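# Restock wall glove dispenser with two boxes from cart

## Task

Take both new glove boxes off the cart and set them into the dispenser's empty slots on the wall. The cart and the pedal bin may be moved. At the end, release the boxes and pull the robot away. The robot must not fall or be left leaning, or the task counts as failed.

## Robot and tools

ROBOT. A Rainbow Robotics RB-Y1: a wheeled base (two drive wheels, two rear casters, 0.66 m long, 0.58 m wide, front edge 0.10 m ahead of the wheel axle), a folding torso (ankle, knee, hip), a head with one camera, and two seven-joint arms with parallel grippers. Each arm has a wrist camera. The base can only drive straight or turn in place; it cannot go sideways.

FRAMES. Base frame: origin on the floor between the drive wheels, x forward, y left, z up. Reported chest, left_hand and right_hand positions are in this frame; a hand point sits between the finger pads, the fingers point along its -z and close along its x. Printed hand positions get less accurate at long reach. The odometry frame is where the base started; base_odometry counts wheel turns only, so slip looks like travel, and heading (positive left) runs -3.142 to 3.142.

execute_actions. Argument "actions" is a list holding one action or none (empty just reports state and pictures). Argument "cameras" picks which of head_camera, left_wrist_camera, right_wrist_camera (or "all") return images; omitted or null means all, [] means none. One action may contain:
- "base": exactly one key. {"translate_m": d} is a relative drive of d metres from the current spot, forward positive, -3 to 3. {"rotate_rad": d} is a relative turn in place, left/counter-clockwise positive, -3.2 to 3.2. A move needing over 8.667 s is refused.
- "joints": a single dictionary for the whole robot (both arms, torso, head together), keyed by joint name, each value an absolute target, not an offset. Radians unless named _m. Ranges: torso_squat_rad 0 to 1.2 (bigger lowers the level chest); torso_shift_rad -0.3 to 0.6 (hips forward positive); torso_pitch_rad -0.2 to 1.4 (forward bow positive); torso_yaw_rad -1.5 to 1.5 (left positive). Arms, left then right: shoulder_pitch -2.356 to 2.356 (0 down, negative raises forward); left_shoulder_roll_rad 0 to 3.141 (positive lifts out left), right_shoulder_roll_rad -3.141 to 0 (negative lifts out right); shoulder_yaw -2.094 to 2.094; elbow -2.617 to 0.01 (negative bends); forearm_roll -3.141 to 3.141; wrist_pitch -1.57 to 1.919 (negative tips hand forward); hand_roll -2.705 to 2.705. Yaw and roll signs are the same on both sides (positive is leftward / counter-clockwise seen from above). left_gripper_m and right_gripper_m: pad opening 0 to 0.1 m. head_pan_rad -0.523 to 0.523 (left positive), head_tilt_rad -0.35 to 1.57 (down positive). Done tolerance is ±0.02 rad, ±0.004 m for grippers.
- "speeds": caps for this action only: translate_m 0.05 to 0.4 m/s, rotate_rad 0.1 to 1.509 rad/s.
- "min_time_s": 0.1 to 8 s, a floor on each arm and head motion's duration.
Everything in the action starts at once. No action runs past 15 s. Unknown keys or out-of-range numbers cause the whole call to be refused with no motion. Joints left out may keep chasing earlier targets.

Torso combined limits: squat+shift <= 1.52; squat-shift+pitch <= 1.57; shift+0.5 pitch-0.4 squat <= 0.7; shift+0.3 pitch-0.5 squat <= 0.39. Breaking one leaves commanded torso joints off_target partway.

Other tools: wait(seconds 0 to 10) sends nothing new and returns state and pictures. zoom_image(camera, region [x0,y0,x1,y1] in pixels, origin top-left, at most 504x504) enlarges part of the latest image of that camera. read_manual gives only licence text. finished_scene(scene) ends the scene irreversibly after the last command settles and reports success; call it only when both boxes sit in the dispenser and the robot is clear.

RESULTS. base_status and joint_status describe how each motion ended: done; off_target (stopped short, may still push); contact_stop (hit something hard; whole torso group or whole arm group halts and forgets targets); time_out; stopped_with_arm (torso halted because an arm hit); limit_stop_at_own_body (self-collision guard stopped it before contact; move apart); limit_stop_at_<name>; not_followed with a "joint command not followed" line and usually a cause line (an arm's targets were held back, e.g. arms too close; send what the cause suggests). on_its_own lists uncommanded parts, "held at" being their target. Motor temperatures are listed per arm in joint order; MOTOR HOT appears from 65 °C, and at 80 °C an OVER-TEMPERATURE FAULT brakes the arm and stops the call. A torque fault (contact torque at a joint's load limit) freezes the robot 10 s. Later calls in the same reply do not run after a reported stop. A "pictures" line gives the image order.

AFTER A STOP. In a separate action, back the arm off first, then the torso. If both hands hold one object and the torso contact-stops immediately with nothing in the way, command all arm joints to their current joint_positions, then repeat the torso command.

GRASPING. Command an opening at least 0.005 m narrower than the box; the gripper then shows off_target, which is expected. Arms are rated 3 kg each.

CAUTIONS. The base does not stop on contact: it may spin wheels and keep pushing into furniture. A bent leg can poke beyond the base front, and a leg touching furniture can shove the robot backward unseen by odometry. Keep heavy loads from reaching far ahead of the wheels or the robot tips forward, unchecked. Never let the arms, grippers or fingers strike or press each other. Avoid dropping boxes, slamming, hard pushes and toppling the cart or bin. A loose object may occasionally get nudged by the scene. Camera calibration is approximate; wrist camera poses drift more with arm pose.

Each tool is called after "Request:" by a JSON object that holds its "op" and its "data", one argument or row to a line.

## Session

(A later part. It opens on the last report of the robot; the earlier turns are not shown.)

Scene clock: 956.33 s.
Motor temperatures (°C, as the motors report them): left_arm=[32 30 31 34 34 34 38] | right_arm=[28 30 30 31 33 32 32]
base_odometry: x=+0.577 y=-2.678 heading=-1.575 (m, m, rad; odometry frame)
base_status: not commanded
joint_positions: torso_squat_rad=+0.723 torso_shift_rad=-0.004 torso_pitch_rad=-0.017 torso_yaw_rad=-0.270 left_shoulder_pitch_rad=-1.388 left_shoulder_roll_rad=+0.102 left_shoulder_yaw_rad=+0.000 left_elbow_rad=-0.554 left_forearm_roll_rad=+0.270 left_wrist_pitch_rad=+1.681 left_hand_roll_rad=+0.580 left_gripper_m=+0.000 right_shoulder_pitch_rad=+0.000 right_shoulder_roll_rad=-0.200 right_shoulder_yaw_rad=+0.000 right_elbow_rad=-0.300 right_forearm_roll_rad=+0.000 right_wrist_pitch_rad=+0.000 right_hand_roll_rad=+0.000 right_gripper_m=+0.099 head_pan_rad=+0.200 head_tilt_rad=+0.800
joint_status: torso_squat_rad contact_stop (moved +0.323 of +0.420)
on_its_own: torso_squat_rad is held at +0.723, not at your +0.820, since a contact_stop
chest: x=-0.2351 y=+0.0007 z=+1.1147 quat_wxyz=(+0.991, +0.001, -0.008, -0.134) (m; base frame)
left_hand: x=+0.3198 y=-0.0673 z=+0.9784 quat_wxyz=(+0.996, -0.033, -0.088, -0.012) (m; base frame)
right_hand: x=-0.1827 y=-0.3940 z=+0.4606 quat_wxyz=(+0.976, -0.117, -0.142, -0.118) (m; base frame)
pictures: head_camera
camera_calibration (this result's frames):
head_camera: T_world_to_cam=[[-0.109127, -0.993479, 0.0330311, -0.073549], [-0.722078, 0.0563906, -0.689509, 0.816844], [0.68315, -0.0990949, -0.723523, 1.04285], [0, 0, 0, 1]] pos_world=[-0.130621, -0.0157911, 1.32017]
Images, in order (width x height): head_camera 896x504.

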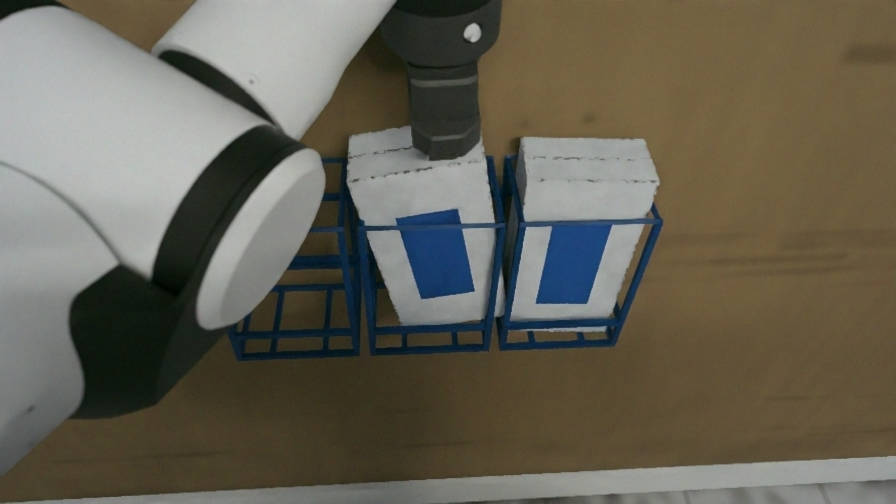

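Request:
{"op": "execute_actions", "data": {
  "actions": [
    {"joints":{"torso_squat_rad":0.62}}
  ],
  "cameras": []
}}

Request:
{"op": "execute_actions", "data": {
  "actions": [
    {"joints":{"torso_yaw_rad":-0.05,"left_hand_roll_rad":0.4,"head_pan_rad":0}}
  ],
  "cameras": []
}}

Request:
{"op": "execute_actions", "data": {
  "actions": [
    {"joints":{"torso_squat_rad":0.82}}
  ],
  "cameras": ["head_camera"]
}}

Scene clock: 967.37 s.
Motor temperatures (°C, as the motors report them): left_arm=[31 30 31 33 34 34 38] | right_arm=[28 30 30 30 33 32 32]
base_odometry: x=+0.577 y=-2.678 heading=-1.575 (m, m, rad; odometry frame)
base_status: not commanded
joint_positions: torso_squat_rad=+0.620 torso_shift_rad=-0.003 torso_pitch_rad=-0.014 torso_yaw_rad=-0.270 left_shoulder_pitch_rad=-1.380 left_shoulder_roll_rad=+0.099 left_shoulder_yaw_rad=+0.000 left_elbow_rad=-0.550 left_forearm_roll_rad=+0.270 left_wrist_pitch_rad=+1.681 left_hand_roll_rad=+0.580 left_gripper_m=+0.000 right_shoulder_pitch_rad=+0.000 right_shoulder_roll_rad=-0.200 right_shoulder_yaw_rad=+0.000 right_elbow_rad=-0.300 right_forearm_roll_rad=+0.000 right_wrist_pitch_rad=+0.000 right_hand_roll_rad=+0.000 right_gripper_m=+0.099 head_pan_rad=+0.200 head_tilt_rad=+0.800
joint_status: all done
chest: x=-0.2340 y=+0.0007 z=+1.1596 quat_wxyz=(+0.991, +0.001, -0.007, -0.134) (m; base frame)
left_hand: x=+0.3181 y=-0.0664 z=+1.0161 quat_wxyz=(+0.996, -0.031, -0.080, -0.011) (m; base frame)
right_hand: x=-0.1833 y=-0.3939 z=+0.5054 quat_wxyz=(+0.976, -0.117, -0.141, -0.118) (m; base frame)
pictures: none
No camera images: the call's "cameras" was empty. Leave "cameras" out to get every camera's image.

Scene clock: 969.30 s.
Motor temperatures (°C, as the motors report them): left_arm=[31 30 31 33 34 34 38] | right_arm=[28 30 30 30 33 32 32]
base_odometry: x=+0.577 y=-2.678 heading=-1.575 (m, m, rad; odometry frame)
base_status: not commanded
joint_positions: torso_squat_rad=+0.620 torso_shift_rad=-0.003 torso_pitch_rad=-0.014 torso_yaw_rad=-0.050 left_shoulder_pitch_rad=-1.381 left_shoulder_roll_rad=+0.099 left_shoulder_yaw_rad=+0.000 left_elbow_rad=-0.550 left_forearm_roll_rad=+0.270 left_wrist_pitch_rad=+1.681 left_hand_roll_rad=+0.400 left_gripper_m=+0.000 right_shoulder_pitch_rad=+0.000 right_shoulder_roll_rad=-0.200 right_shoulder_yaw_rad=+0.000 right_elbow_rad=-0.300 right_forearm_roll_rad=+0.000 right_wrist_pitch_rad=+0.000 right_hand_roll_rad=+0.000 right_gripper_m=+0.099 head_pan_rad=+0.000 head_tilt_rad=+0.800
joint_status: all done
chest: x=-0.2341 y=+0.0006 z=+1.1596 quat_wxyz=(+1.000, +0.000, -0.007, -0.025) (m; base frame)
left_hand: x=+0.3195 y=+0.0547 z=+1.0166 quat_wxyz=(+0.996, -0.016, -0.085, +0.009) (m; base frame)
right_hand: x=-0.0982 y=-0.3754 z=+0.5066 quat_wxyz=(+0.983, -0.103, -0.153, -0.010) (m; base frame)
pictures: none
No camera images: the call's "cameras" was empty. Leave "cameras" out to get every camera's image.

Scene clock: 970.77 s.
Motor temperatures (°C, as the motors report them): left_arm=[31 30 31 33 34 34 38] | right_arm=[28 30 30 30 33 32 32]
base_odometry: x=+0.577 y=-2.678 heading=-1.575 (m, m, rad; odometry frame)
base_status: not commanded
joint_positions: torso_squat_rad=+0.820 torso_shift_rad=-0.003 torso_pitch_rad=-0.015 torso_yaw_rad=-0.050 left_shoulder_pitch_rad=-1.381 left_shoulder_roll_rad=+0.099 left_shoulder_yaw_rad=+0.000 left_elbow_rad=-0.550 left_forearm_roll_rad=+0.270 left_wrist_pitch_rad=+1.681 left_hand_roll_rad=+0.400 left_gripper_m=+0.000 right_shoulder_pitch_rad=+0.000 right_shoulder_roll_rad=-0.200 right_shoulder_yaw_rad=+0.000 right_elbow_rad=-0.300 right_forearm_roll_rad=+0.000 right_wrist_pitch_rad=+0.000 right_hand_roll_rad=+0.000 right_gripper_m=+0.099 head_pan_rad=+0.000 head_tilt_rad=+0.800
joint_status: all done
chest: x=-0.2340 y=+0.0005 z=+1.0675 quat_wxyz=(+1.000, +0.000, -0.007, -0.025) (m; base frame)
left_hand: x=+0.3197 y=+0.0547 z=+0.9245 quat_wxyz=(+0.996, -0.016, -0.085, +0.009) (m; base frame)
right_hand: x=-0.0979 y=-0.3755 z=+0.4145 quat_wxyz=(+0.983, -0.103, -0.153, -0.010) (m; base frame)
pictures: head_camera
camera_calibration (this result's frames):
head_camera: T_world_to_cam=[[-0.0893122, -0.995445, 0.0333486, -0.0633269], [-0.724455, 0.0419485, -0.688044, 0.783322], [0.683511, -0.0856103, -0.724902, 1.00936], [0, 0, 0, 1]] pos_world=[-0.128086, -0.00948568, 1.27276]
Images, in order (width x height): head_camera 896x504.

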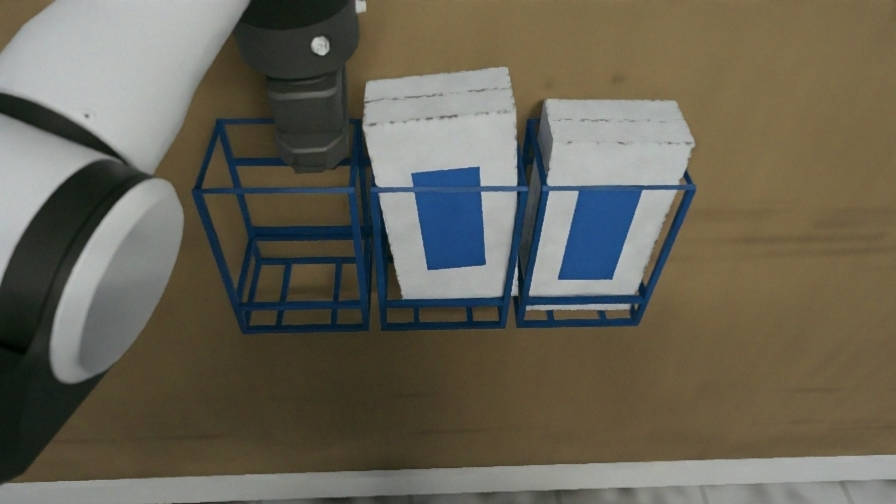

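Request:
{"op": "execute_actions", "data": {
  "actions": [
    {"joints":{"torso_yaw_rad":-0.14,"left_hand_roll_rad":0.45}}
  ],
  "cameras": ["head_camera","left_wrist_camera"]
}}

Scene clock: 976.03 s.
Motor temperatures (°C, as the motors report them): left_arm=[31 30 31 34 34 34 38] | right_arm=[28 30 30 30 33 32 32]
base_odometry: x=+0.577 y=-2.678 heading=-1.575 (m, m, rad; odometry frame)
base_status: not commanded
joint_positions: torso_squat_rad=+0.820 torso_shift_rad=-0.003 torso_pitch_rad=-0.015 torso_yaw_rad=-0.086 left_shoulder_pitch_rad=-1.379 left_shoulder_roll_rad=+0.104 left_shoulder_yaw_rad=-0.001 left_elbow_rad=-0.549 left_forearm_roll_rad=+0.268 left_wrist_pitch_rad=+1.682 left_hand_roll_rad=+0.450 left_gripper_m=+0.001 right_shoulder_pitch_rad=+0.000 right_shoulder_roll_rad=-0.200 right_shoulder_yaw_rad=+0.000 right_elbow_rad=-0.300 right_forearm_roll_rad=+0.000 right_wrist_pitch_rad=+0.000 right_hand_roll_rad=+0.000 right_gripper_m=+0.099 head_pan_rad=+0.000 head_tilt_rad=+0.800
joint_status: torso_yaw_rad contact_stop (moved -0.036 of -0.090); the others done
on_its_own: torso_yaw_rad is held at -0.086, not at your -0.140, since a contact_stop
chest: x=-0.2343 y=+0.0009 z=+1.0674 quat_wxyz=(+0.999, +0.000, -0.008, -0.043) (m; base frame)
left_hand: x=+0.3218 y=+0.0392 z=+0.9244 quat_wxyz=(+0.996, -0.017, -0.085, +0.019) (m; base frame)
right_hand: x=-0.1115 y=-0.3798 z=+0.4145 quat_wxyz=(+0.982, -0.105, -0.152, -0.028) (m; base frame)
pictures: head_camera, left_wrist_camera
camera_calibration (this result's frames):
head_camera: T_world_to_cam=[[-0.124806, -0.991621, 0.0333219, -0.0712803], [-0.722042, 0.0677398, -0.688525, 0.784095], [0.680499, -0.109992, -0.724447, 1.00845], [0, 0, 0, 1]] pos_world=[-0.128993, -0.0128766, 1.27281]
left_wrist_camera: T_world_to_cam=[[0.98348, 0.0316511, 0.178227, -0.482347], [-0.0998745, -0.726283, 0.680102, -0.543046], [0.150969, -0.686667, -0.711124, 0.725812], [0, 0, 0, 1]] pos_world=[0.310567, 0.119253, 0.971436]
Images, in order (width x height): head_camera 896x504, left_wrist_camera 644x364.

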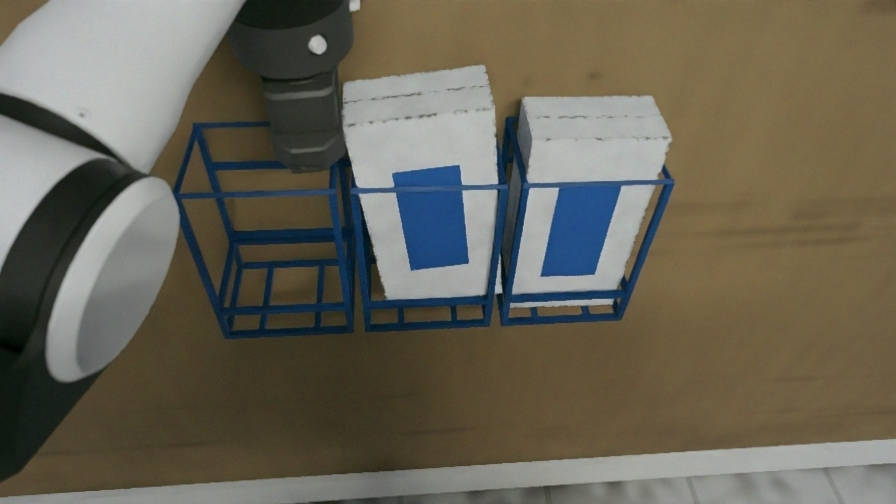

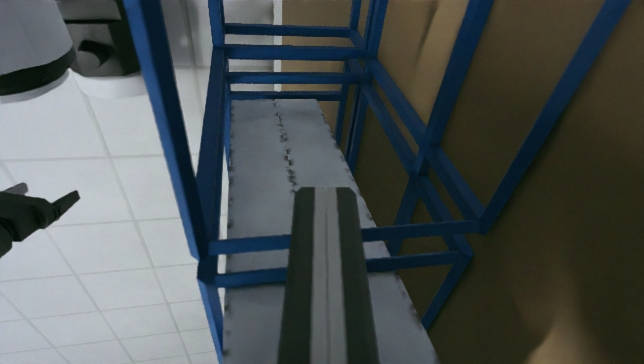

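Request:
{"op": "execute_actions", "data": {
  "actions": [
    {"joints":{"torso_yaw_rad":-0.06}}
  ],
  "cameras": []
}}

Request:
{"op": "execute_actions", "data": {
  "actions": [
    {"joints":{"torso_squat_rad":0.75}}
  ],
  "cameras": []
}}

Request:
{"op": "execute_actions", "data": {
  "actions": [
    {"joints":{"torso_yaw_rad":-0.13}}
  ],
  "cameras": ["head_camera","left_wrist_camera"]
}}

Scene clock: 985.10 s.
Motor temperatures (°C, as the motors report them): left_arm=[32 30 31 34 36 35 38] | right_arm=[28 30 30 31 33 32 32]
base_odometry: x=+0.577 y=-2.678 heading=-1.575 (m, m, rad; odometry frame)
base_status: not commanded
joint_positions: torso_squat_rad=+0.820 torso_shift_rad=-0.003 torso_pitch_rad=-0.015 torso_yaw_rad=-0.060 left_shoulder_pitch_rad=-1.380 left_shoulder_roll_rad=+0.099 left_shoulder_yaw_rad=+0.000 left_elbow_rad=-0.550 left_forearm_roll_rad=+0.270 left_wrist_pitch_rad=+1.681 left_hand_roll_rad=+0.450 left_gripper_m=+0.000 right_shoulder_pitch_rad=+0.000 right_shoulder_roll_rad=-0.200 right_shoulder_yaw_rad=+0.000 right_elbow_rad=-0.300 right_forearm_roll_rad=+0.000 right_wrist_pitch_rad=+0.000 right_hand_roll_rad=+0.000 right_gripper_m=+0.099 head_pan_rad=+0.000 head_tilt_rad=+0.800
joint_status: all done
chest: x=-0.2342 y=+0.0006 z=+1.0674 quat_wxyz=(+1.000, +0.000, -0.008, -0.030) (m; base frame)
left_hand: x=+0.3199 y=+0.0496 z=+0.9244 quat_wxyz=(+0.996, -0.018, -0.085, +0.029) (m; base frame)
right_hand: x=-0.1017 y=-0.3767 z=+0.4145 quat_wxyz=(+0.983, -0.103, -0.153, -0.015) (m; base frame)
pictures: none
No camera images: the call's "cameras" was empty. Leave "cameras" out to get every camera's image.

Scene clock: 986.07 s.
Motor temperatures (°C, as the motors report them): left_arm=[32 30 31 34 36 35 38] | right_arm=[28 30 30 31 33 32 32]
base_odometry: x=+0.577 y=-2.678 heading=-1.575 (m, m, rad; odometry frame)
base_status: not commanded
joint_positions: torso_squat_rad=+0.750 torso_shift_rad=-0.003 torso_pitch_rad=-0.015 torso_yaw_rad=-0.060 left_shoulder_pitch_rad=-1.380 left_shoulder_roll_rad=+0.099 left_shoulder_yaw_rad=+0.000 left_elbow_rad=-0.550 left_forearm_roll_rad=+0.270 left_wrist_pitch_rad=+1.681 left_hand_roll_rad=+0.450 left_gripper_m=+0.000 right_shoulder_pitch_rad=+0.000 right_shoulder_roll_rad=-0.200 right_shoulder_yaw_rad=+0.000 right_elbow_rad=-0.300 right_forearm_roll_rad=+0.000 right_wrist_pitch_rad=+0.000 right_hand_roll_rad=+0.000 right_gripper_m=+0.099 head_pan_rad=+0.000 head_tilt_rad=+0.800
joint_status: all done
chest: x=-0.2342 y=+0.0006 z=+1.1021 quat_wxyz=(+1.000, +0.000, -0.007, -0.030) (m; base frame)
left_hand: x=+0.3200 y=+0.0496 z=+0.9589 quat_wxyz=(+0.996, -0.018, -0.085, +0.029) (m; base frame)
right_hand: x=-0.1019 y=-0.3767 z=+0.4490 quat_wxyz=(+0.983, -0.103, -0.153, -0.015) (m; base frame)
pictures: none
No camera images: the call's "cameras" was empty. Leave "cameras" out to get every camera's image.

Scene clock: 986.87 s.
Motor temperatures (°C, as the motors report them): left_arm=[32 30 31 34 36 35 38] | right_arm=[28 30 30 31 33 32 32]
base_odometry: x=+0.577 y=-2.678 heading=-1.575 (m, m, rad; odometry frame)
base_status: not commanded
joint_positions: torso_squat_rad=+0.750 torso_shift_rad=-0.003 torso_pitch_rad=-0.015 torso_yaw_rad=-0.130 left_shoulder_pitch_rad=-1.380 left_shoulder_roll_rad=+0.102 left_shoulder_yaw_rad=+0.000 left_elbow_rad=-0.550 left_forearm_roll_rad=+0.269 left_wrist_pitch_rad=+1.681 left_hand_roll_rad=+0.450 left_gripper_m=+0.000 right_shoulder_pitch_rad=+0.000 right_shoulder_roll_rad=-0.200 right_shoulder_yaw_rad=+0.000 right_elbow_rad=-0.300 right_forearm_roll_rad=+0.000 right_wrist_pitch_rad=+0.000 right_hand_roll_rad=+0.000 right_gripper_m=+0.099 head_pan_rad=+0.000 head_tilt_rad=+0.800
joint_status: all done
chest: x=-0.2343 y=+0.0007 z=+1.1021 quat_wxyz=(+0.998, +0.000, -0.007, -0.065) (m; base frame)
left_hand: x=+0.3228 y=+0.0127 z=+0.9596 quat_wxyz=(+0.996, -0.020, -0.085, -0.005) (m; base frame)
right_hand: x=-0.1284 y=-0.3843 z=+0.4487 quat_wxyz=(+0.982, -0.108, -0.149, -0.050) (m; base frame)
pictures: head_camera, left_wrist_camera
camera_calibration (this result's frames):
head_camera: T_world_to_cam=[[-0.168253, -0.985214, 0.0323112, -0.0817006], [-0.718515, 0.100134, -0.688266, 0.808506], [0.674854, -0.139019, -0.724739, 1.03249], [0, 0, 0, 1]] pos_world=[-0.129604, -0.0179157, 1.30739]
left_wrist_camera: T_world_to_cam=[[0.983592, -0.0144186, 0.17983, -0.48974], [-0.135056, -0.719726, 0.680995, -0.575723], [0.119609, -0.694108, -0.709864, 0.741501], [0, 0, 0, 1]] pos_world=[0.315259, 0.0932576, 1.0065]
Images, in order (width x height): head_camera 896x504, left_wrist_camera 644x364.

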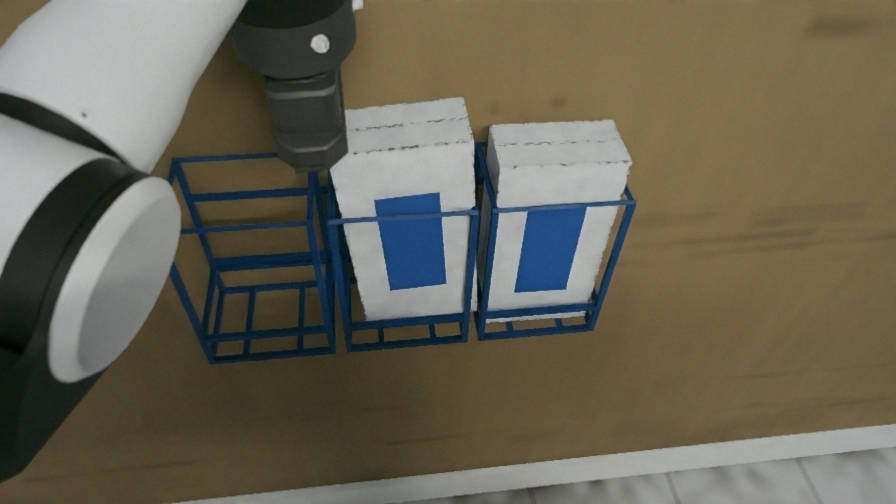

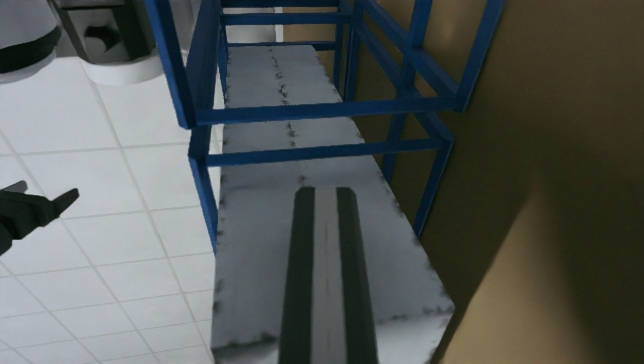

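Request:
{"op": "execute_actions", "data": {
  "actions": [
    {"joints":{"torso_yaw_rad":-0.16}}
  ],
  "cameras": []
}}

Request:
{"op": "execute_actions", "data": {
  "actions": [
    {"joints":{"torso_squat_rad":0.6}}
  ],
  "cameras": []
}}

Request:
{"op": "execute_actions", "data": {
  "actions": [
    {"joints":{"torso_yaw_rad":-0.24}}
  ],
  "cameras": ["head_camera"]
}}

Request:
{"op": "execute_actions", "data": {
  "actions": [
    {"joints":{"torso_squat_rad":0.8}}
  ],
  "cameras": ["head_camera"]
}}

Scene clock: 992.20 s.
Motor temperatures (°C, as the motors report them): left_arm=[32 30 31 34 36 35 38] | right_arm=[28 30 30 31 33 32 32]
base_odometry: x=+0.577 y=-2.678 heading=-1.575 (m, m, rad; odometry frame)
base_status: not commanded
joint_positions: torso_squat_rad=+0.750 torso_shift_rad=-0.003 torso_pitch_rad=-0.016 torso_yaw_rad=-0.147 left_shoulder_pitch_rad=-1.380 left_shoulder_roll_rad=+0.105 left_shoulder_yaw_rad=+0.000 left_elbow_rad=-0.550 left_forearm_roll_rad=+0.268 left_wrist_pitch_rad=+1.682 left_hand_roll_rad=+0.450 left_gripper_m=+0.000 right_shoulder_pitch_rad=+0.000 right_shoulder_roll_rad=-0.200 right_shoulder_yaw_rad=+0.000 right_elbow_rad=-0.300 right_forearm_roll_rad=+0.000 right_wrist_pitch_rad=+0.000 right_hand_roll_rad=+0.000 right_gripper_m=+0.099 head_pan_rad=+0.000 head_tilt_rad=+0.800
joint_status: torso_yaw_rad contact_stop (moved -0.017 of -0.030)
chest: x=-0.2346 y=+0.0009 z=+1.1020 quat_wxyz=(+0.997, +0.000, -0.008, -0.073) (m; base frame)
left_hand: x=+0.3236 y=+0.0051 z=+0.9606 quat_wxyz=(+0.996, -0.019, -0.086, -0.012) (m; base frame)
right_hand: x=-0.1349 y=-0.3859 z=+0.4488 quat_wxyz=(+0.981, -0.109, -0.149, -0.058) (m; base frame)
pictures: none
No camera images: the call's "cameras" was empty. Leave "cameras" out to get every camera's image.

not run: a stop came earlier in this reply.

not run: a stop came earlier in this reply.

not run: a stop came earlier in this reply.

Request:
{"op": "execute_actions", "data": {
  "actions": [
    {"joints":{"torso_squat_rad":0.6}}
  ],
  "cameras": []
}}

Request:
{"op": "execute_actions", "data": {
  "actions": [
    {"joints":{"torso_yaw_rad":-0.24}}
  ],
  "cameras": ["head_camera"]
}}

Request:
{"op": "execute_actions", "data": {
  "actions": [
    {"joints":{"torso_squat_rad":0.8}}
  ],
  "cameras": ["head_camera"]
}}

Scene clock: 997.97 s.
Motor temperatures (°C, as the motors report them): left_arm=[32 30 31 34 37 35 38] | right_arm=[28 30 30 31 33 32 32]
base_odometry: x=+0.577 y=-2.678 heading=-1.575 (m, m, rad; odometry frame)
base_status: not commanded
joint_positions: torso_squat_rad=+0.600 torso_shift_rad=-0.003 torso_pitch_rad=-0.015 torso_yaw_rad=-0.148 left_shoulder_pitch_rad=-1.380 left_shoulder_roll_rad=+0.099 left_shoulder_yaw_rad=+0.000 left_elbow_rad=-0.550 left_forearm_roll_rad=+0.270 left_wrist_pitch_rad=+1.681 left_hand_roll_rad=+0.450 left_gripper_m=+0.000 right_shoulder_pitch_rad=+0.000 right_shoulder_roll_rad=-0.200 right_shoulder_yaw_rad=+0.000 right_elbow_rad=-0.300 right_forearm_roll_rad=+0.000 right_wrist_pitch_rad=+0.000 right_hand_roll_rad=+0.000 right_gripper_m=+0.099 head_pan_rad=+0.000 head_tilt_rad=+0.800
joint_status: all done
chest: x=-0.2345 y=+0.0007 z=+1.1676 quat_wxyz=(+0.997, +0.000, -0.008, -0.074) (m; base frame)
left_hand: x=+0.3218 y=+0.0012 z=+1.0248 quat_wxyz=(+0.996, -0.021, -0.084, -0.015) (m; base frame)
right_hand: x=-0.1355 y=-0.3859 z=+0.5142 quat_wxyz=(+0.981, -0.109, -0.148, -0.059) (m; base frame)
pictures: none
No camera images: the call's "cameras" was empty. Leave "cameras" out to get every camera's image.

Scene clock: 998.90 s.
Motor temperatures (°C, as the motors report them): left_arm=[32 30 31 34 37 35 38] | right_arm=[28 30 30 31 33 32 32]
base_odometry: x=+0.577 y=-2.678 heading=-1.575 (m, m, rad; odometry frame)
base_status: not commanded
joint_positions: torso_squat_rad=+0.600 torso_shift_rad=-0.003 torso_pitch_rad=-0.015 torso_yaw_rad=-0.240 left_shoulder_pitch_rad=-1.380 left_shoulder_roll_rad=+0.099 left_shoulder_yaw_rad=+0.000 left_elbow_rad=-0.550 left_forearm_roll_rad=+0.270 left_wrist_pitch_rad=+1.681 left_hand_roll_rad=+0.450 left_gripper_m=+0.000 right_shoulder_pitch_rad=+0.000 right_shoulder_roll_rad=-0.200 right_shoulder_yaw_rad=+0.000 right_elbow_rad=-0.300 right_forearm_roll_rad=+0.000 right_wrist_pitch_rad=+0.000 right_hand_roll_rad=+0.000 right_gripper_m=+0.099 head_pan_rad=+0.000 head_tilt_rad=+0.800
joint_status: all done
chest: x=-0.2346 y=+0.0007 z=+1.1676 quat_wxyz=(+0.993, +0.001, -0.008, -0.120) (m; base frame)
left_hand: x=+0.3194 y=-0.0501 z=+1.0248 quat_wxyz=(+0.994, -0.024, -0.083, -0.061) (m; base frame)
right_hand: x=-0.1714 y=-0.3925 z=+0.5136 quat_wxyz=(+0.977, -0.115, -0.143, -0.104) (m; base frame)
pictures: head_camera
camera_calibration (this result's frames):
head_camera: T_world_to_cam=[[-0.275729, -0.960751, 0.0305116, -0.107038], [-0.702877, 0.179865, -0.688196, 0.85694], [0.655697, -0.211201, -0.724883, 1.07592], [0, 0, 0, 1]] pos_world=[-0.132671, -0.0297337, 1.37293]
Images, in order (width x height): head_camera 896x504.

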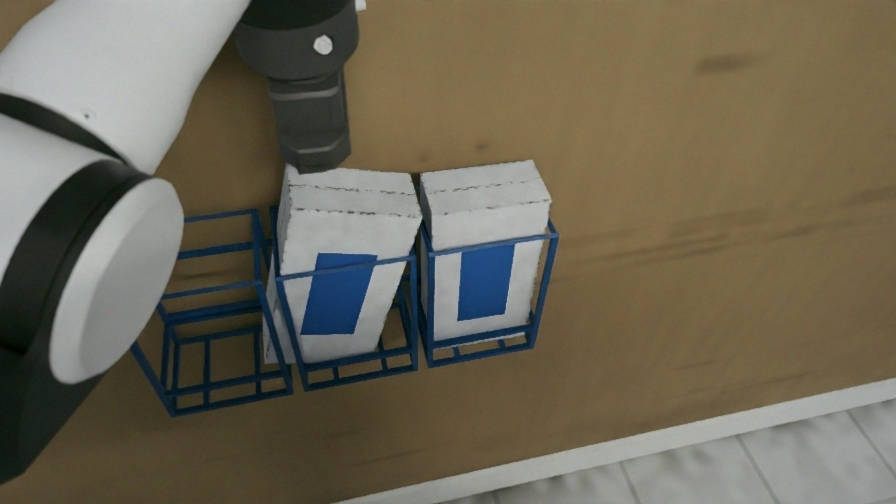

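Scene clock: 1000.47 s.
Motor temperatures (°C, as the motors report them): left_arm=[32 30 31 34 37 35 38] | right_arm=[28 30 30 31 33 32 32]
base_odometry: x=+0.577 y=-2.678 heading=-1.575 (m, m, rad; odometry frame)
base_status: not commanded
joint_positions: torso_squat_rad=+0.730 torso_shift_rad=-0.005 torso_pitch_rad=-0.021 torso_yaw_rad=-0.240 left_shoulder_pitch_rad=-1.387 left_shoulder_roll_rad=+0.101 left_shoulder_yaw_rad=+0.000 left_elbow_rad=-0.554 left_forearm_roll_rad=+0.270 left_wrist_pitch_rad=+1.680 left_hand_roll_rad=+0.450 left_gripper_m=+0.000 right_shoulder_pitch_rad=+0.000 right_shoulder_roll_rad=-0.200 right_shoulder_yaw_rad=+0.000 right_elbow_rad=-0.300 right_forearm_roll_rad=+0.000 right_wrist_pitch_rad=+0.000 right_hand_roll_rad=+0.000 right_gripper_m=+0.099 head_pan_rad=+0.000 head_tilt_rad=+0.800
joint_status: torso_squat_rad contact_stop (moved +0.130 of +0.200)
on_its_own: torso_squat_rad is held at +0.730, not at your +0.800, since a contact_stop
chest: x=-0.2374 y=+0.0006 z=+1.1115 quat_wxyz=(+0.993, +0.001, -0.011, -0.120) (m; base frame)
left_hand: x=+0.3194 y=-0.0514 z=+0.9771 quat_wxyz=(+0.994, -0.026, -0.092, -0.062) (m; base frame)
right_hand: x=-0.1702 y=-0.3926 z=+0.4579 quat_wxyz=(+0.977, -0.115, -0.146, -0.104) (m; base frame)
pictures: head_camera
camera_calibration (this result's frames):
head_camera: T_world_to_cam=[[-0.275905, -0.960752, 0.0288303, -0.104322], [-0.698667, 0.179861, -0.69247, 0.822097], [0.660106, -0.211199, -0.720871, 1.03364], [0, 0, 0, 1]] pos_world=[-0.136724, -0.029787, 1.31741]
Images, in order (width x height): head_camera 896x504.

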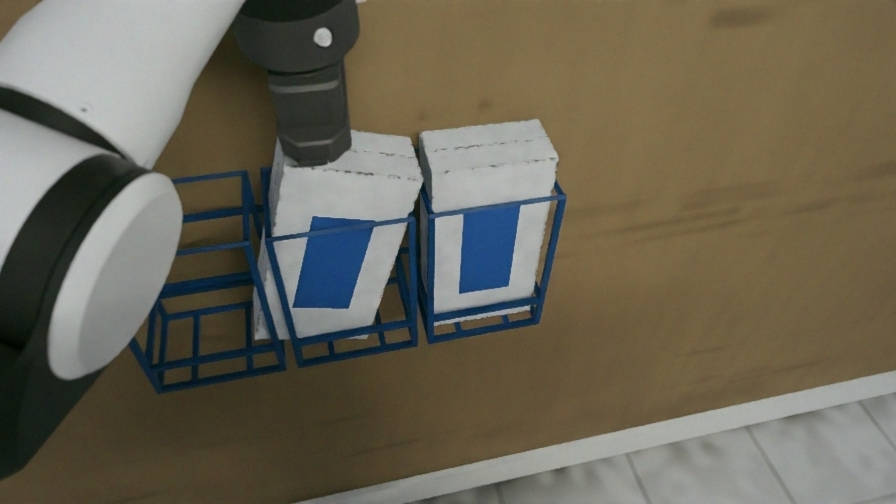

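Request:
{"op": "execute_actions", "data": {
  "actions": [
    {"joints":{"torso_squat_rad":0.45}}
  ],
  "cameras": []
}}

Request:
{"op": "execute_actions", "data": {
  "actions": [
    {"base":{"translate_m":-0.35}}
  ],
  "cameras": []
}}

Request:
{"op": "execute_actions", "data": {
  "actions": [
    {"joints":{"torso_squat_rad":1.1,"torso_yaw_rad":0,"left_shoulder_roll_rad":0.6,"head_tilt_rad":0.2,"head_pan_rad":0.1}}
  ],
  "cameras": ["head_camera"]
}}

Scene clock: 1010.77 s.
Motor temperatures (°C, as the motors report them): left_arm=[31 30 31 34 36 35 38] | right_arm=[28 30 30 30 33 32 32]
base_odometry: x=+0.577 y=-2.678 heading=-1.575 (m, m, rad; odometry frame)
base_status: not commanded
joint_positions: torso_squat_rad=+0.450 torso_shift_rad=-0.005 torso_pitch_rad=-0.019 torso_yaw_rad=-0.240 left_shoulder_pitch_rad=-1.380 left_shoulder_roll_rad=+0.099 left_shoulder_yaw_rad=+0.000 left_elbow_rad=-0.550 left_forearm_roll_rad=+0.270 left_wrist_pitch_rad=+1.681 left_hand_roll_rad=+0.450 left_gripper_m=+0.000 right_shoulder_pitch_rad=+0.000 right_shoulder_roll_rad=-0.200 right_shoulder_yaw_rad=+0.000 right_elbow_rad=-0.300 right_forearm_roll_rad=+0.000 right_wrist_pitch_rad=+0.000 right_hand_roll_rad=+0.000 right_gripper_m=+0.099 head_pan_rad=+0.000 head_tilt_rad=+0.800
joint_status: all done
chest: x=-0.2368 y=+0.0007 z=+1.2202 quat_wxyz=(+0.993, +0.001, -0.009, -0.120) (m; base frame)
left_hand: x=+0.3177 y=-0.0501 z=+1.0794 quat_wxyz=(+0.994, -0.024, -0.085, -0.061) (m; base frame)
right_hand: x=-0.1711 y=-0.3925 z=+0.5664 quat_wxyz=(+0.977, -0.115, -0.145, -0.104) (m; base frame)
pictures: none
No camera images: the call's "cameras" was empty. Leave "cameras" out to get every camera's image.

Scene clock: 1013.20 s.
Motor temperatures (°C, as the motors report them): left_arm=[31 30 31 34 35 35 38] | right_arm=[28 30 30 30 33 32 32]
base_odometry: x=+0.579 y=-2.328 heading=-1.574 (m, m, rad; odometry frame)
base_status: done
joint_positions: torso_squat_rad=+0.450 torso_shift_rad=-0.005 torso_pitch_rad=-0.020 torso_yaw_rad=-0.240 left_shoulder_pitch_rad=-1.380 left_shoulder_roll_rad=+0.099 left_shoulder_yaw_rad=+0.000 left_elbow_rad=-0.550 left_forearm_roll_rad=+0.270 left_wrist_pitch_rad=+1.681 left_hand_roll_rad=+0.450 left_gripper_m=+0.000 right_shoulder_pitch_rad=+0.000 right_shoulder_roll_rad=-0.200 right_shoulder_yaw_rad=+0.000 right_elbow_rad=-0.300 right_forearm_roll_rad=+0.000 right_wrist_pitch_rad=+0.000 right_hand_roll_rad=+0.000 right_gripper_m=+0.099 head_pan_rad=+0.000 head_tilt_rad=+0.800
joint_status: not commanded
chest: x=-0.2371 y=+0.0007 z=+1.2202 quat_wxyz=(+0.993, +0.001, -0.010, -0.120) (m; base frame)
left_hand: x=+0.3175 y=-0.0502 z=+1.0797 quat_wxyz=(+0.994, -0.024, -0.085, -0.061) (m; base frame)
right_hand: x=-0.1710 y=-0.3925 z=+0.5665 quat_wxyz=(+0.977, -0.115, -0.145, -0.104) (m; base frame)
pictures: none
No camera images: the call's "cameras" was empty. Leave "cameras" out to get every camera's image.

Scene clock: 1016.30 s.
Motor temperatures (°C, as the motors report them): left_arm=[31 30 31 34 35 34 38] | right_arm=[28 30 30 30 33 32 32]
base_odometry: x=+0.579 y=-2.328 heading=-1.574 (m, m, rad; odometry frame)
base_status: not commanded
joint_positions: torso_squat_rad=+1.100 torso_shift_rad=-0.005 torso_pitch_rad=-0.020 torso_yaw_rad=+0.000 left_shoulder_pitch_rad=-1.380 left_shoulder_roll_rad=+0.600 left_shoulder_yaw_rad=+0.000 left_elbow_rad=-0.550 left_forearm_roll_rad=+0.270 left_wrist_pitch_rad=+1.681 left_hand_roll_rad=+0.450 left_gripper_m=+0.000 right_shoulder_pitch_rad=+0.000 right_shoulder_roll_rad=-0.200 right_shoulder_yaw_rad=+0.000 right_elbow_rad=-0.300 right_forearm_roll_rad=+0.000 right_wrist_pitch_rad=+0.000 right_hand_roll_rad=+0.000 right_gripper_m=+0.099 head_pan_rad=+0.100 head_tilt_rad=+0.200
joint_status: all done
chest: x=-0.2356 y=+0.0004 z=+0.9074 quat_wxyz=(+1.000, +0.000, -0.010, +0.000) (m; base frame)
left_hand: x=+0.3431 y=+0.3659 z=+0.8646 quat_wxyz=(+0.943, +0.042, -0.174, +0.280) (m; base frame)
right_hand: x=-0.0776 y=-0.3689 z=+0.2555 quat_wxyz=(+0.982, -0.099, -0.158, +0.014) (m; base frame)
pictures: head_camera
camera_calibration (this result's frames):
head_camera: T_world_to_cam=[[0.0481229, -0.998813, 0.00757046, 0.0011778], [-0.204869, -0.0172881, -0.978637, 1.1063], [0.977606, 0.0455439, -0.205457, 0.383706], [0, 0, 0, 1]] pos_world=[-0.148523, 0.0028268, 1.16149]
Images, in order (width x height): head_camera 896x504.

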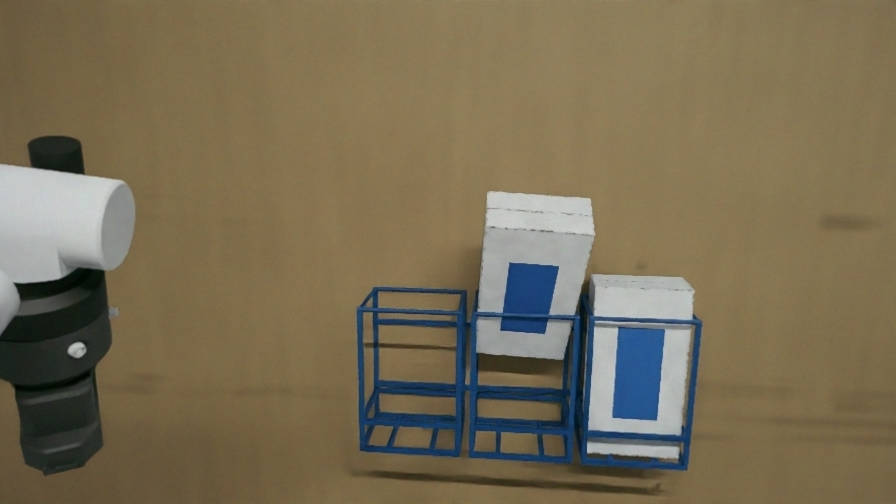

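Request:
{"op": "execute_actions", "data": {
  "actions": [
    {"joints":{"torso_squat_rad":0.2,"torso_yaw_rad":-0.29,"left_shoulder_roll_rad":0.099,"head_tilt_rad":0.8,"head_pan_rad":0.2,"left_hand_roll_rad":0.65}}
  ],
  "cameras": []
}}

Request:
{"op": "execute_actions", "data": {
  "actions": [
    {"base":{"translate_m":0.335},"speeds":{"translate_m":0.2}}
  ],
  "cameras": ["head_camera","left_wrist_camera"]
}}

Scene clock: 1029.57 s.
Motor temperatures (°C, as the motors report them): left_arm=[32 30 31 34 35 34 38] | right_arm=[28 30 30 30 33 32 32]
base_odometry: x=+0.579 y=-2.328 heading=-1.574 (m, m, rad; odometry frame)
base_status: not commanded
joint_positions: torso_squat_rad=+0.200 torso_shift_rad=-0.005 torso_pitch_rad=-0.019 torso_yaw_rad=-0.290 left_shoulder_pitch_rad=-1.380 left_shoulder_roll_rad=+0.099 left_shoulder_yaw_rad=+0.000 left_elbow_rad=-0.550 left_forearm_roll_rad=+0.270 left_wrist_pitch_rad=+1.681 left_hand_roll_rad=+0.650 left_gripper_m=+0.000 right_shoulder_pitch_rad=+0.000 right_shoulder_roll_rad=-0.200 right_shoulder_yaw_rad=+0.000 right_elbow_rad=-0.300 right_forearm_roll_rad=+0.000 right_wrist_pitch_rad=+0.000 right_hand_roll_rad=+0.000 right_gripper_m=+0.099 head_pan_rad=+0.200 head_tilt_rad=+0.800
joint_status: all done
chest: x=-0.2372 y=+0.0007 z=+1.2759 quat_wxyz=(+0.989, +0.001, -0.010, -0.144) (m; base frame)
left_hand: x=+0.3142 y=-0.0776 z=+1.1354 quat_wxyz=(+0.996, -0.034, -0.081, +0.013) (m; base frame)
right_hand: x=-0.1909 y=-0.3946 z=+0.6218 quat_wxyz=(+0.974, -0.118, -0.142, -0.128) (m; base frame)
pictures: none
No camera images: the call's "cameras" was empty. Leave "cameras" out to get every camera's image.

Scene clock: 1032.23 s.
Motor temperatures (°C, as the motors report them): left_arm=[32 30 31 34 35 34 38] | right_arm=[28 30 30 30 33 32 32]
base_odometry: x=+0.578 y=-2.663 heading=-1.573 (m, m, rad; odometry frame)
base_status: done
joint_positions: torso_squat_rad=+0.200 torso_shift_rad=-0.005 torso_pitch_rad=-0.019 torso_yaw_rad=-0.290 left_shoulder_pitch_rad=-1.380 left_shoulder_roll_rad=+0.099 left_shoulder_yaw_rad=+0.000 left_elbow_rad=-0.550 left_forearm_roll_rad=+0.270 left_wrist_pitch_rad=+1.681 left_hand_roll_rad=+0.650 left_gripper_m=+0.000 right_shoulder_pitch_rad=+0.000 right_shoulder_roll_rad=-0.200 right_shoulder_yaw_rad=+0.000 right_elbow_rad=-0.300 right_forearm_roll_rad=+0.000 right_wrist_pitch_rad=+0.000 right_hand_roll_rad=+0.000 right_gripper_m=+0.099 head_pan_rad=+0.200 head_tilt_rad=+0.800
joint_status: not commanded
chest: x=-0.2372 y=+0.0007 z=+1.2759 quat_wxyz=(+0.989, +0.001, -0.010, -0.144) (m; base frame)
left_hand: x=+0.3142 y=-0.0776 z=+1.1354 quat_wxyz=(+0.996, -0.034, -0.082, +0.013) (m; base frame)
right_hand: x=-0.1909 y=-0.3946 z=+0.6218 quat_wxyz=(+0.974, -0.118, -0.142, -0.128) (m; base frame)
pictures: head_camera, left_wrist_camera
camera_calibration (this result's frames):
head_camera: T_world_to_cam=[[-0.129214, -0.991097, 0.032089, -0.0826551], [-0.718878, 0.0713358, -0.691467, 0.92979], [0.683022, -0.112415, -0.721695, 1.15856], [0, 0, 0, 1]] pos_world=[-0.133595, -0.0180069, 1.4817]
left_wrist_camera: T_world_to_cam=[[0.984753, 0.0244289, 0.172233, -0.502947], [-0.105854, -0.701532, 0.704732, -0.796342], [0.138043, -0.712219, -0.68825, 0.77286], [0, 0, 0, 1]] pos_world=[0.304295, 0.00407285, 1.17975]
Images, in order (width x height): head_camera 896x504, left_wrist_camera 644x364.

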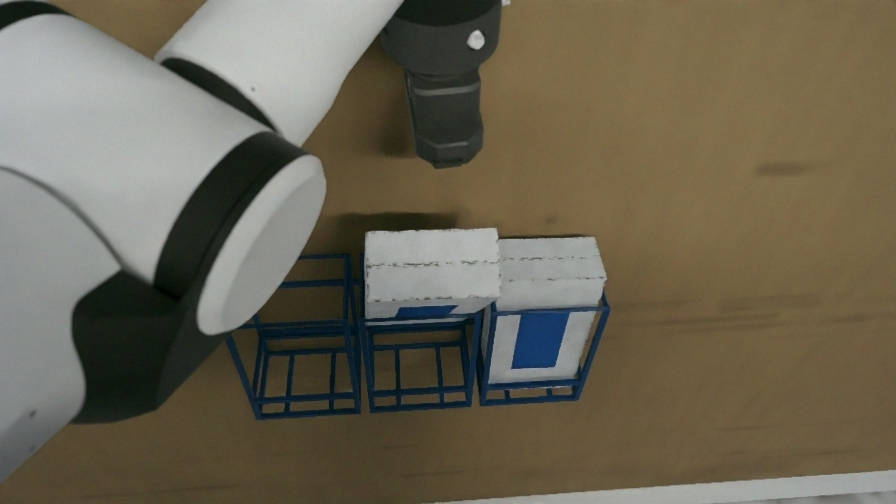

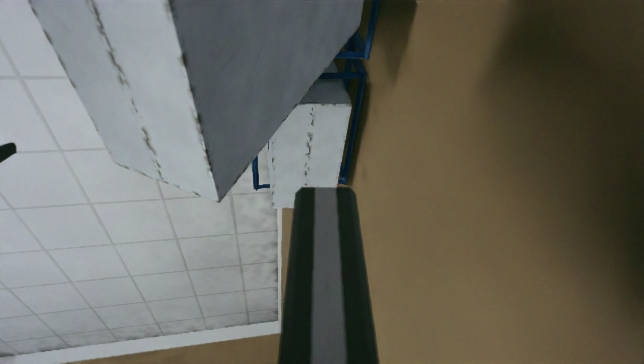

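Request:
{"op": "execute_actions", "data": {
  "actions": [
    {"base":{"translate_m":-0.22},"speeds":{"translate_m":0.2}}
  ],
  "cameras": []
}}

Request:
{"op": "execute_actions", "data": {
  "actions": [
    {"joints":{"torso_squat_rad":0.7,"torso_yaw_rad":-0.34,"head_tilt_rad":0.6}}
  ],
  "cameras": []
}}

Request:
{"op": "execute_actions", "data": {
  "actions": [
    {"base":{"translate_m":0.1},"speeds":{"translate_m":0.05}}
  ],
  "cameras": ["head_camera","left_wrist_camera"]
}}

Scene clock: 1043.27 s.
Motor temperatures (°C, as the motors report them): left_arm=[32 30 31 33 34 34 38] | right_arm=[28 30 30 30 33 32 32]
base_odometry: x=+0.578 y=-2.443 heading=-1.572 (m, m, rad; odometry frame)
base_status: done
joint_positions: torso_squat_rad=+0.200 torso_shift_rad=-0.005 torso_pitch_rad=-0.019 torso_yaw_rad=-0.290 left_shoulder_pitch_rad=-1.380 left_shoulder_roll_rad=+0.099 left_shoulder_yaw_rad=+0.000 left_elbow_rad=-0.550 left_forearm_roll_rad=+0.270 left_wrist_pitch_rad=+1.681 left_hand_roll_rad=+0.650 left_gripper_m=+0.000 right_shoulder_pitch_rad=+0.000 right_shoulder_roll_rad=-0.200 right_shoulder_yaw_rad=+0.000 right_elbow_rad=-0.300 right_forearm_roll_rad=+0.000 right_wrist_pitch_rad=+0.000 right_hand_roll_rad=+0.000 right_gripper_m=+0.099 head_pan_rad=+0.200 head_tilt_rad=+0.800
joint_status: not commanded
chest: x=-0.2373 y=+0.0007 z=+1.2759 quat_wxyz=(+0.989, +0.001, -0.010, -0.144) (m; base frame)
left_hand: x=+0.3141 y=-0.0776 z=+1.1355 quat_wxyz=(+0.996, -0.034, -0.082, +0.013) (m; base frame)
right_hand: x=-0.1909 y=-0.3946 z=+0.6218 quat_wxyz=(+0.974, -0.118, -0.142, -0.129) (m; base frame)
pictures: none
No camera images: the call's "cameras" was empty. Leave "cameras" out to get every camera's image.

Scene clock: 1045.83 s.
Motor temperatures (°C, as the motors report them): left_arm=[32 30 31 33 34 34 38] | right_arm=[28 30 30 30 33 32 32]
base_odometry: x=+0.578 y=-2.443 heading=-1.572 (m, m, rad; odometry frame)
base_status: not commanded
joint_positions: torso_squat_rad=+0.700 torso_shift_rad=-0.005 torso_pitch_rad=-0.020 torso_yaw_rad=-0.340 left_shoulder_pitch_rad=-1.380 left_shoulder_roll_rad=+0.099 left_shoulder_yaw_rad=+0.000 left_elbow_rad=-0.550 left_forearm_roll_rad=+0.270 left_wrist_pitch_rad=+1.681 left_hand_roll_rad=+0.650 left_gripper_m=+0.000 right_shoulder_pitch_rad=+0.000 right_shoulder_roll_rad=-0.200 right_shoulder_yaw_rad=+0.000 right_elbow_rad=-0.300 right_forearm_roll_rad=+0.000 right_wrist_pitch_rad=+0.000 right_hand_roll_rad=+0.000 right_gripper_m=+0.099 head_pan_rad=+0.200 head_tilt_rad=+0.600
joint_status: all done
chest: x=-0.2366 y=+0.0006 z=+1.1253 quat_wxyz=(+0.986, +0.002, -0.010, -0.169) (m; base frame)
left_hand: x=+0.3102 y=-0.1050 z=+0.9849 quat_wxyz=(+0.996, -0.036, -0.081, -0.011) (m; base frame)
right_hand: x=-0.2099 y=-0.3959 z=+0.4707 quat_wxyz=(+0.971, -0.121, -0.139, -0.153) (m; base frame)
pictures: none
No camera images: the call's "cameras" was empty. Leave "cameras" out to get every camera's image.

Scene clock: 1048.63 s.
Motor temperatures (°C, as the motors report them): left_arm=[32 30 31 33 34 34 38] | right_arm=[28 30 30 30 33 32 32]
base_odometry: x=+0.578 y=-2.543 heading=-1.571 (m, m, rad; odometry frame)
base_status: done
joint_positions: torso_squat_rad=+0.700 torso_shift_rad=-0.005 torso_pitch_rad=-0.020 torso_yaw_rad=-0.340 left_shoulder_pitch_rad=-1.382 left_shoulder_roll_rad=+0.099 left_shoulder_yaw_rad=+0.000 left_elbow_rad=-0.551 left_forearm_roll_rad=+0.271 left_wrist_pitch_rad=+1.681 left_hand_roll_rad=+0.650 left_gripper_m=+0.000 right_shoulder_pitch_rad=+0.000 right_shoulder_roll_rad=-0.200 right_shoulder_yaw_rad=+0.000 right_elbow_rad=-0.300 right_forearm_roll_rad=+0.000 right_wrist_pitch_rad=+0.000 right_hand_roll_rad=+0.000 right_gripper_m=+0.099 head_pan_rad=+0.200 head_tilt_rad=+0.600
joint_status: not commanded
chest: x=-0.2370 y=+0.0006 z=+1.1252 quat_wxyz=(+0.986, +0.002, -0.010, -0.169) (m; base frame)
left_hand: x=+0.3100 y=-0.1056 z=+0.9861 quat_wxyz=(+0.996, -0.036, -0.082, -0.012) (m; base frame)
right_hand: x=-0.2100 y=-0.3959 z=+0.4707 quat_wxyz=(+0.971, -0.121, -0.140, -0.153) (m; base frame)
pictures: head_camera, left_wrist_camera
camera_calibration (this result's frames):
head_camera: T_world_to_cam=[[-0.184432, -0.982588, 0.022485, -0.0783588], [-0.563412, 0.0869515, -0.821588, 1.0323], [0.805327, -0.164195, -0.569638, 0.874898], [0, 0, 0, 1]] pos_world=[-0.137421, -0.0231006, 1.34826]
left_wrist_camera: T_world_to_cam=[[0.98428, -0.0257125, 0.174734, -0.480054], [-0.143204, -0.695242, 0.704366, -0.698563], [0.103371, -0.718316, -0.687995, 0.660583], [0, 0, 0, 1]] pos_world=[0.304185, -0.0235068, 1.0304]
Images, in order (width x height): head_camera 896x504, left_wrist_camera 644x364.

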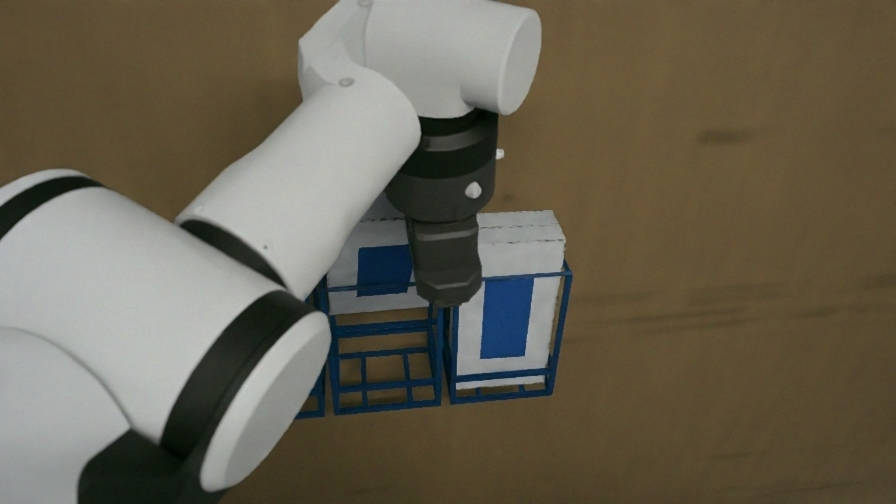

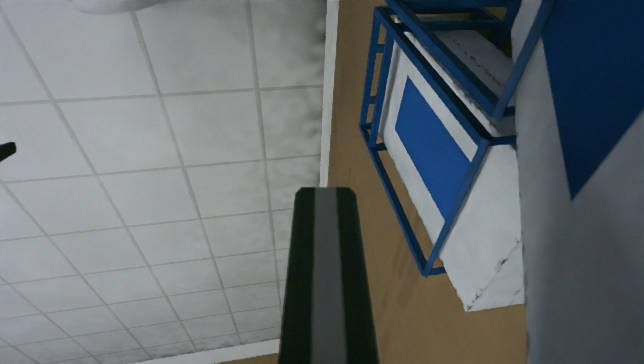

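Request:
{"op": "execute_actions", "data": {
  "actions": [
    {"base":{"translate_m":0.06},"speeds":{"translate_m":0.05},"joints":{"left_shoulder_roll_rad":0.099,"head_pan_rad":0.0,"head_tilt_rad":0.75}}
  ],
  "cameras": ["head_camera","left_wrist_camera"]
}}

Scene clock: 1054.63 s.
Motor temperatures (°C, as the motors report them): left_arm=[32 30 31 33 34 34 38] | right_arm=[28 30 30 30 33 32 32]
base_odometry: x=+0.578 y=-2.603 heading=-1.570 (m, m, rad; odometry frame)
base_status: done
joint_positions: torso_squat_rad=+0.700 torso_shift_rad=-0.005 torso_pitch_rad=-0.019 torso_yaw_rad=-0.340 left_shoulder_pitch_rad=-1.381 left_shoulder_roll_rad=+0.099 left_shoulder_yaw_rad=+0.000 left_elbow_rad=-0.550 left_forearm_roll_rad=+0.270 left_wrist_pitch_rad=+1.681 left_hand_roll_rad=+0.650 left_gripper_m=+0.000 right_shoulder_pitch_rad=+0.000 right_shoulder_roll_rad=-0.200 right_shoulder_yaw_rad=+0.000 right_elbow_rad=-0.300 right_forearm_roll_rad=+0.000 right_wrist_pitch_rad=+0.000 right_hand_roll_rad=+0.000 right_gripper_m=+0.099 head_pan_rad=+0.000 head_tilt_rad=+0.750
joint_status: all done
chest: x=-0.2365 y=+0.0006 z=+1.1253 quat_wxyz=(+0.986, +0.001, -0.010, -0.169) (m; base frame)
left_hand: x=+0.3103 y=-0.1053 z=+0.9850 quat_wxyz=(+0.996, -0.036, -0.081, -0.012) (m; base frame)
right_hand: x=-0.2100 y=-0.3959 z=+0.4708 quat_wxyz=(+0.971, -0.121, -0.139, -0.153) (m; base frame)
pictures: head_camera, left_wrist_camera
camera_calibration (this result's frames):
head_camera: T_world_to_cam=[[-0.371975, -0.927894, 0.0254323, -0.122976], [-0.644882, 0.23862, -0.726077, 0.88916], [0.667654, -0.286483, -0.687143, 0.999154], [0, 0, 0, 1]] pos_world=[-0.139429, -0.0400394, 1.33529]
left_wrist_camera: T_world_to_cam=[[0.984633, -0.0252942, 0.172796, -0.478266], [-0.141449, -0.695814, 0.704155, -0.697937], [0.102423, -0.717776, -0.688699, 0.661122], [0, 0, 0, 1]] pos_world=[0.30448, -0.023194, 1.02941]
Images, in order (width x height): head_camera 896x504, left_wrist_camera 644x364.

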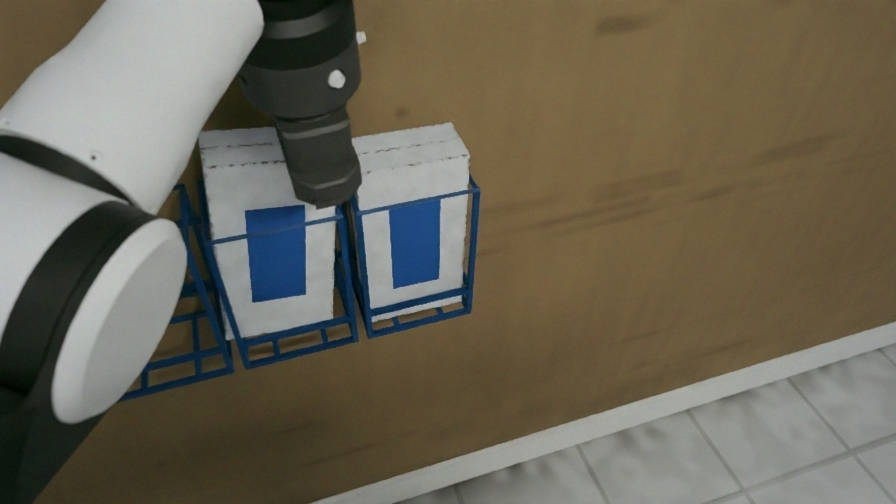

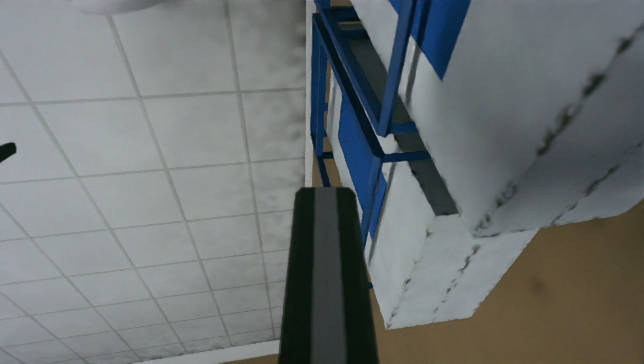

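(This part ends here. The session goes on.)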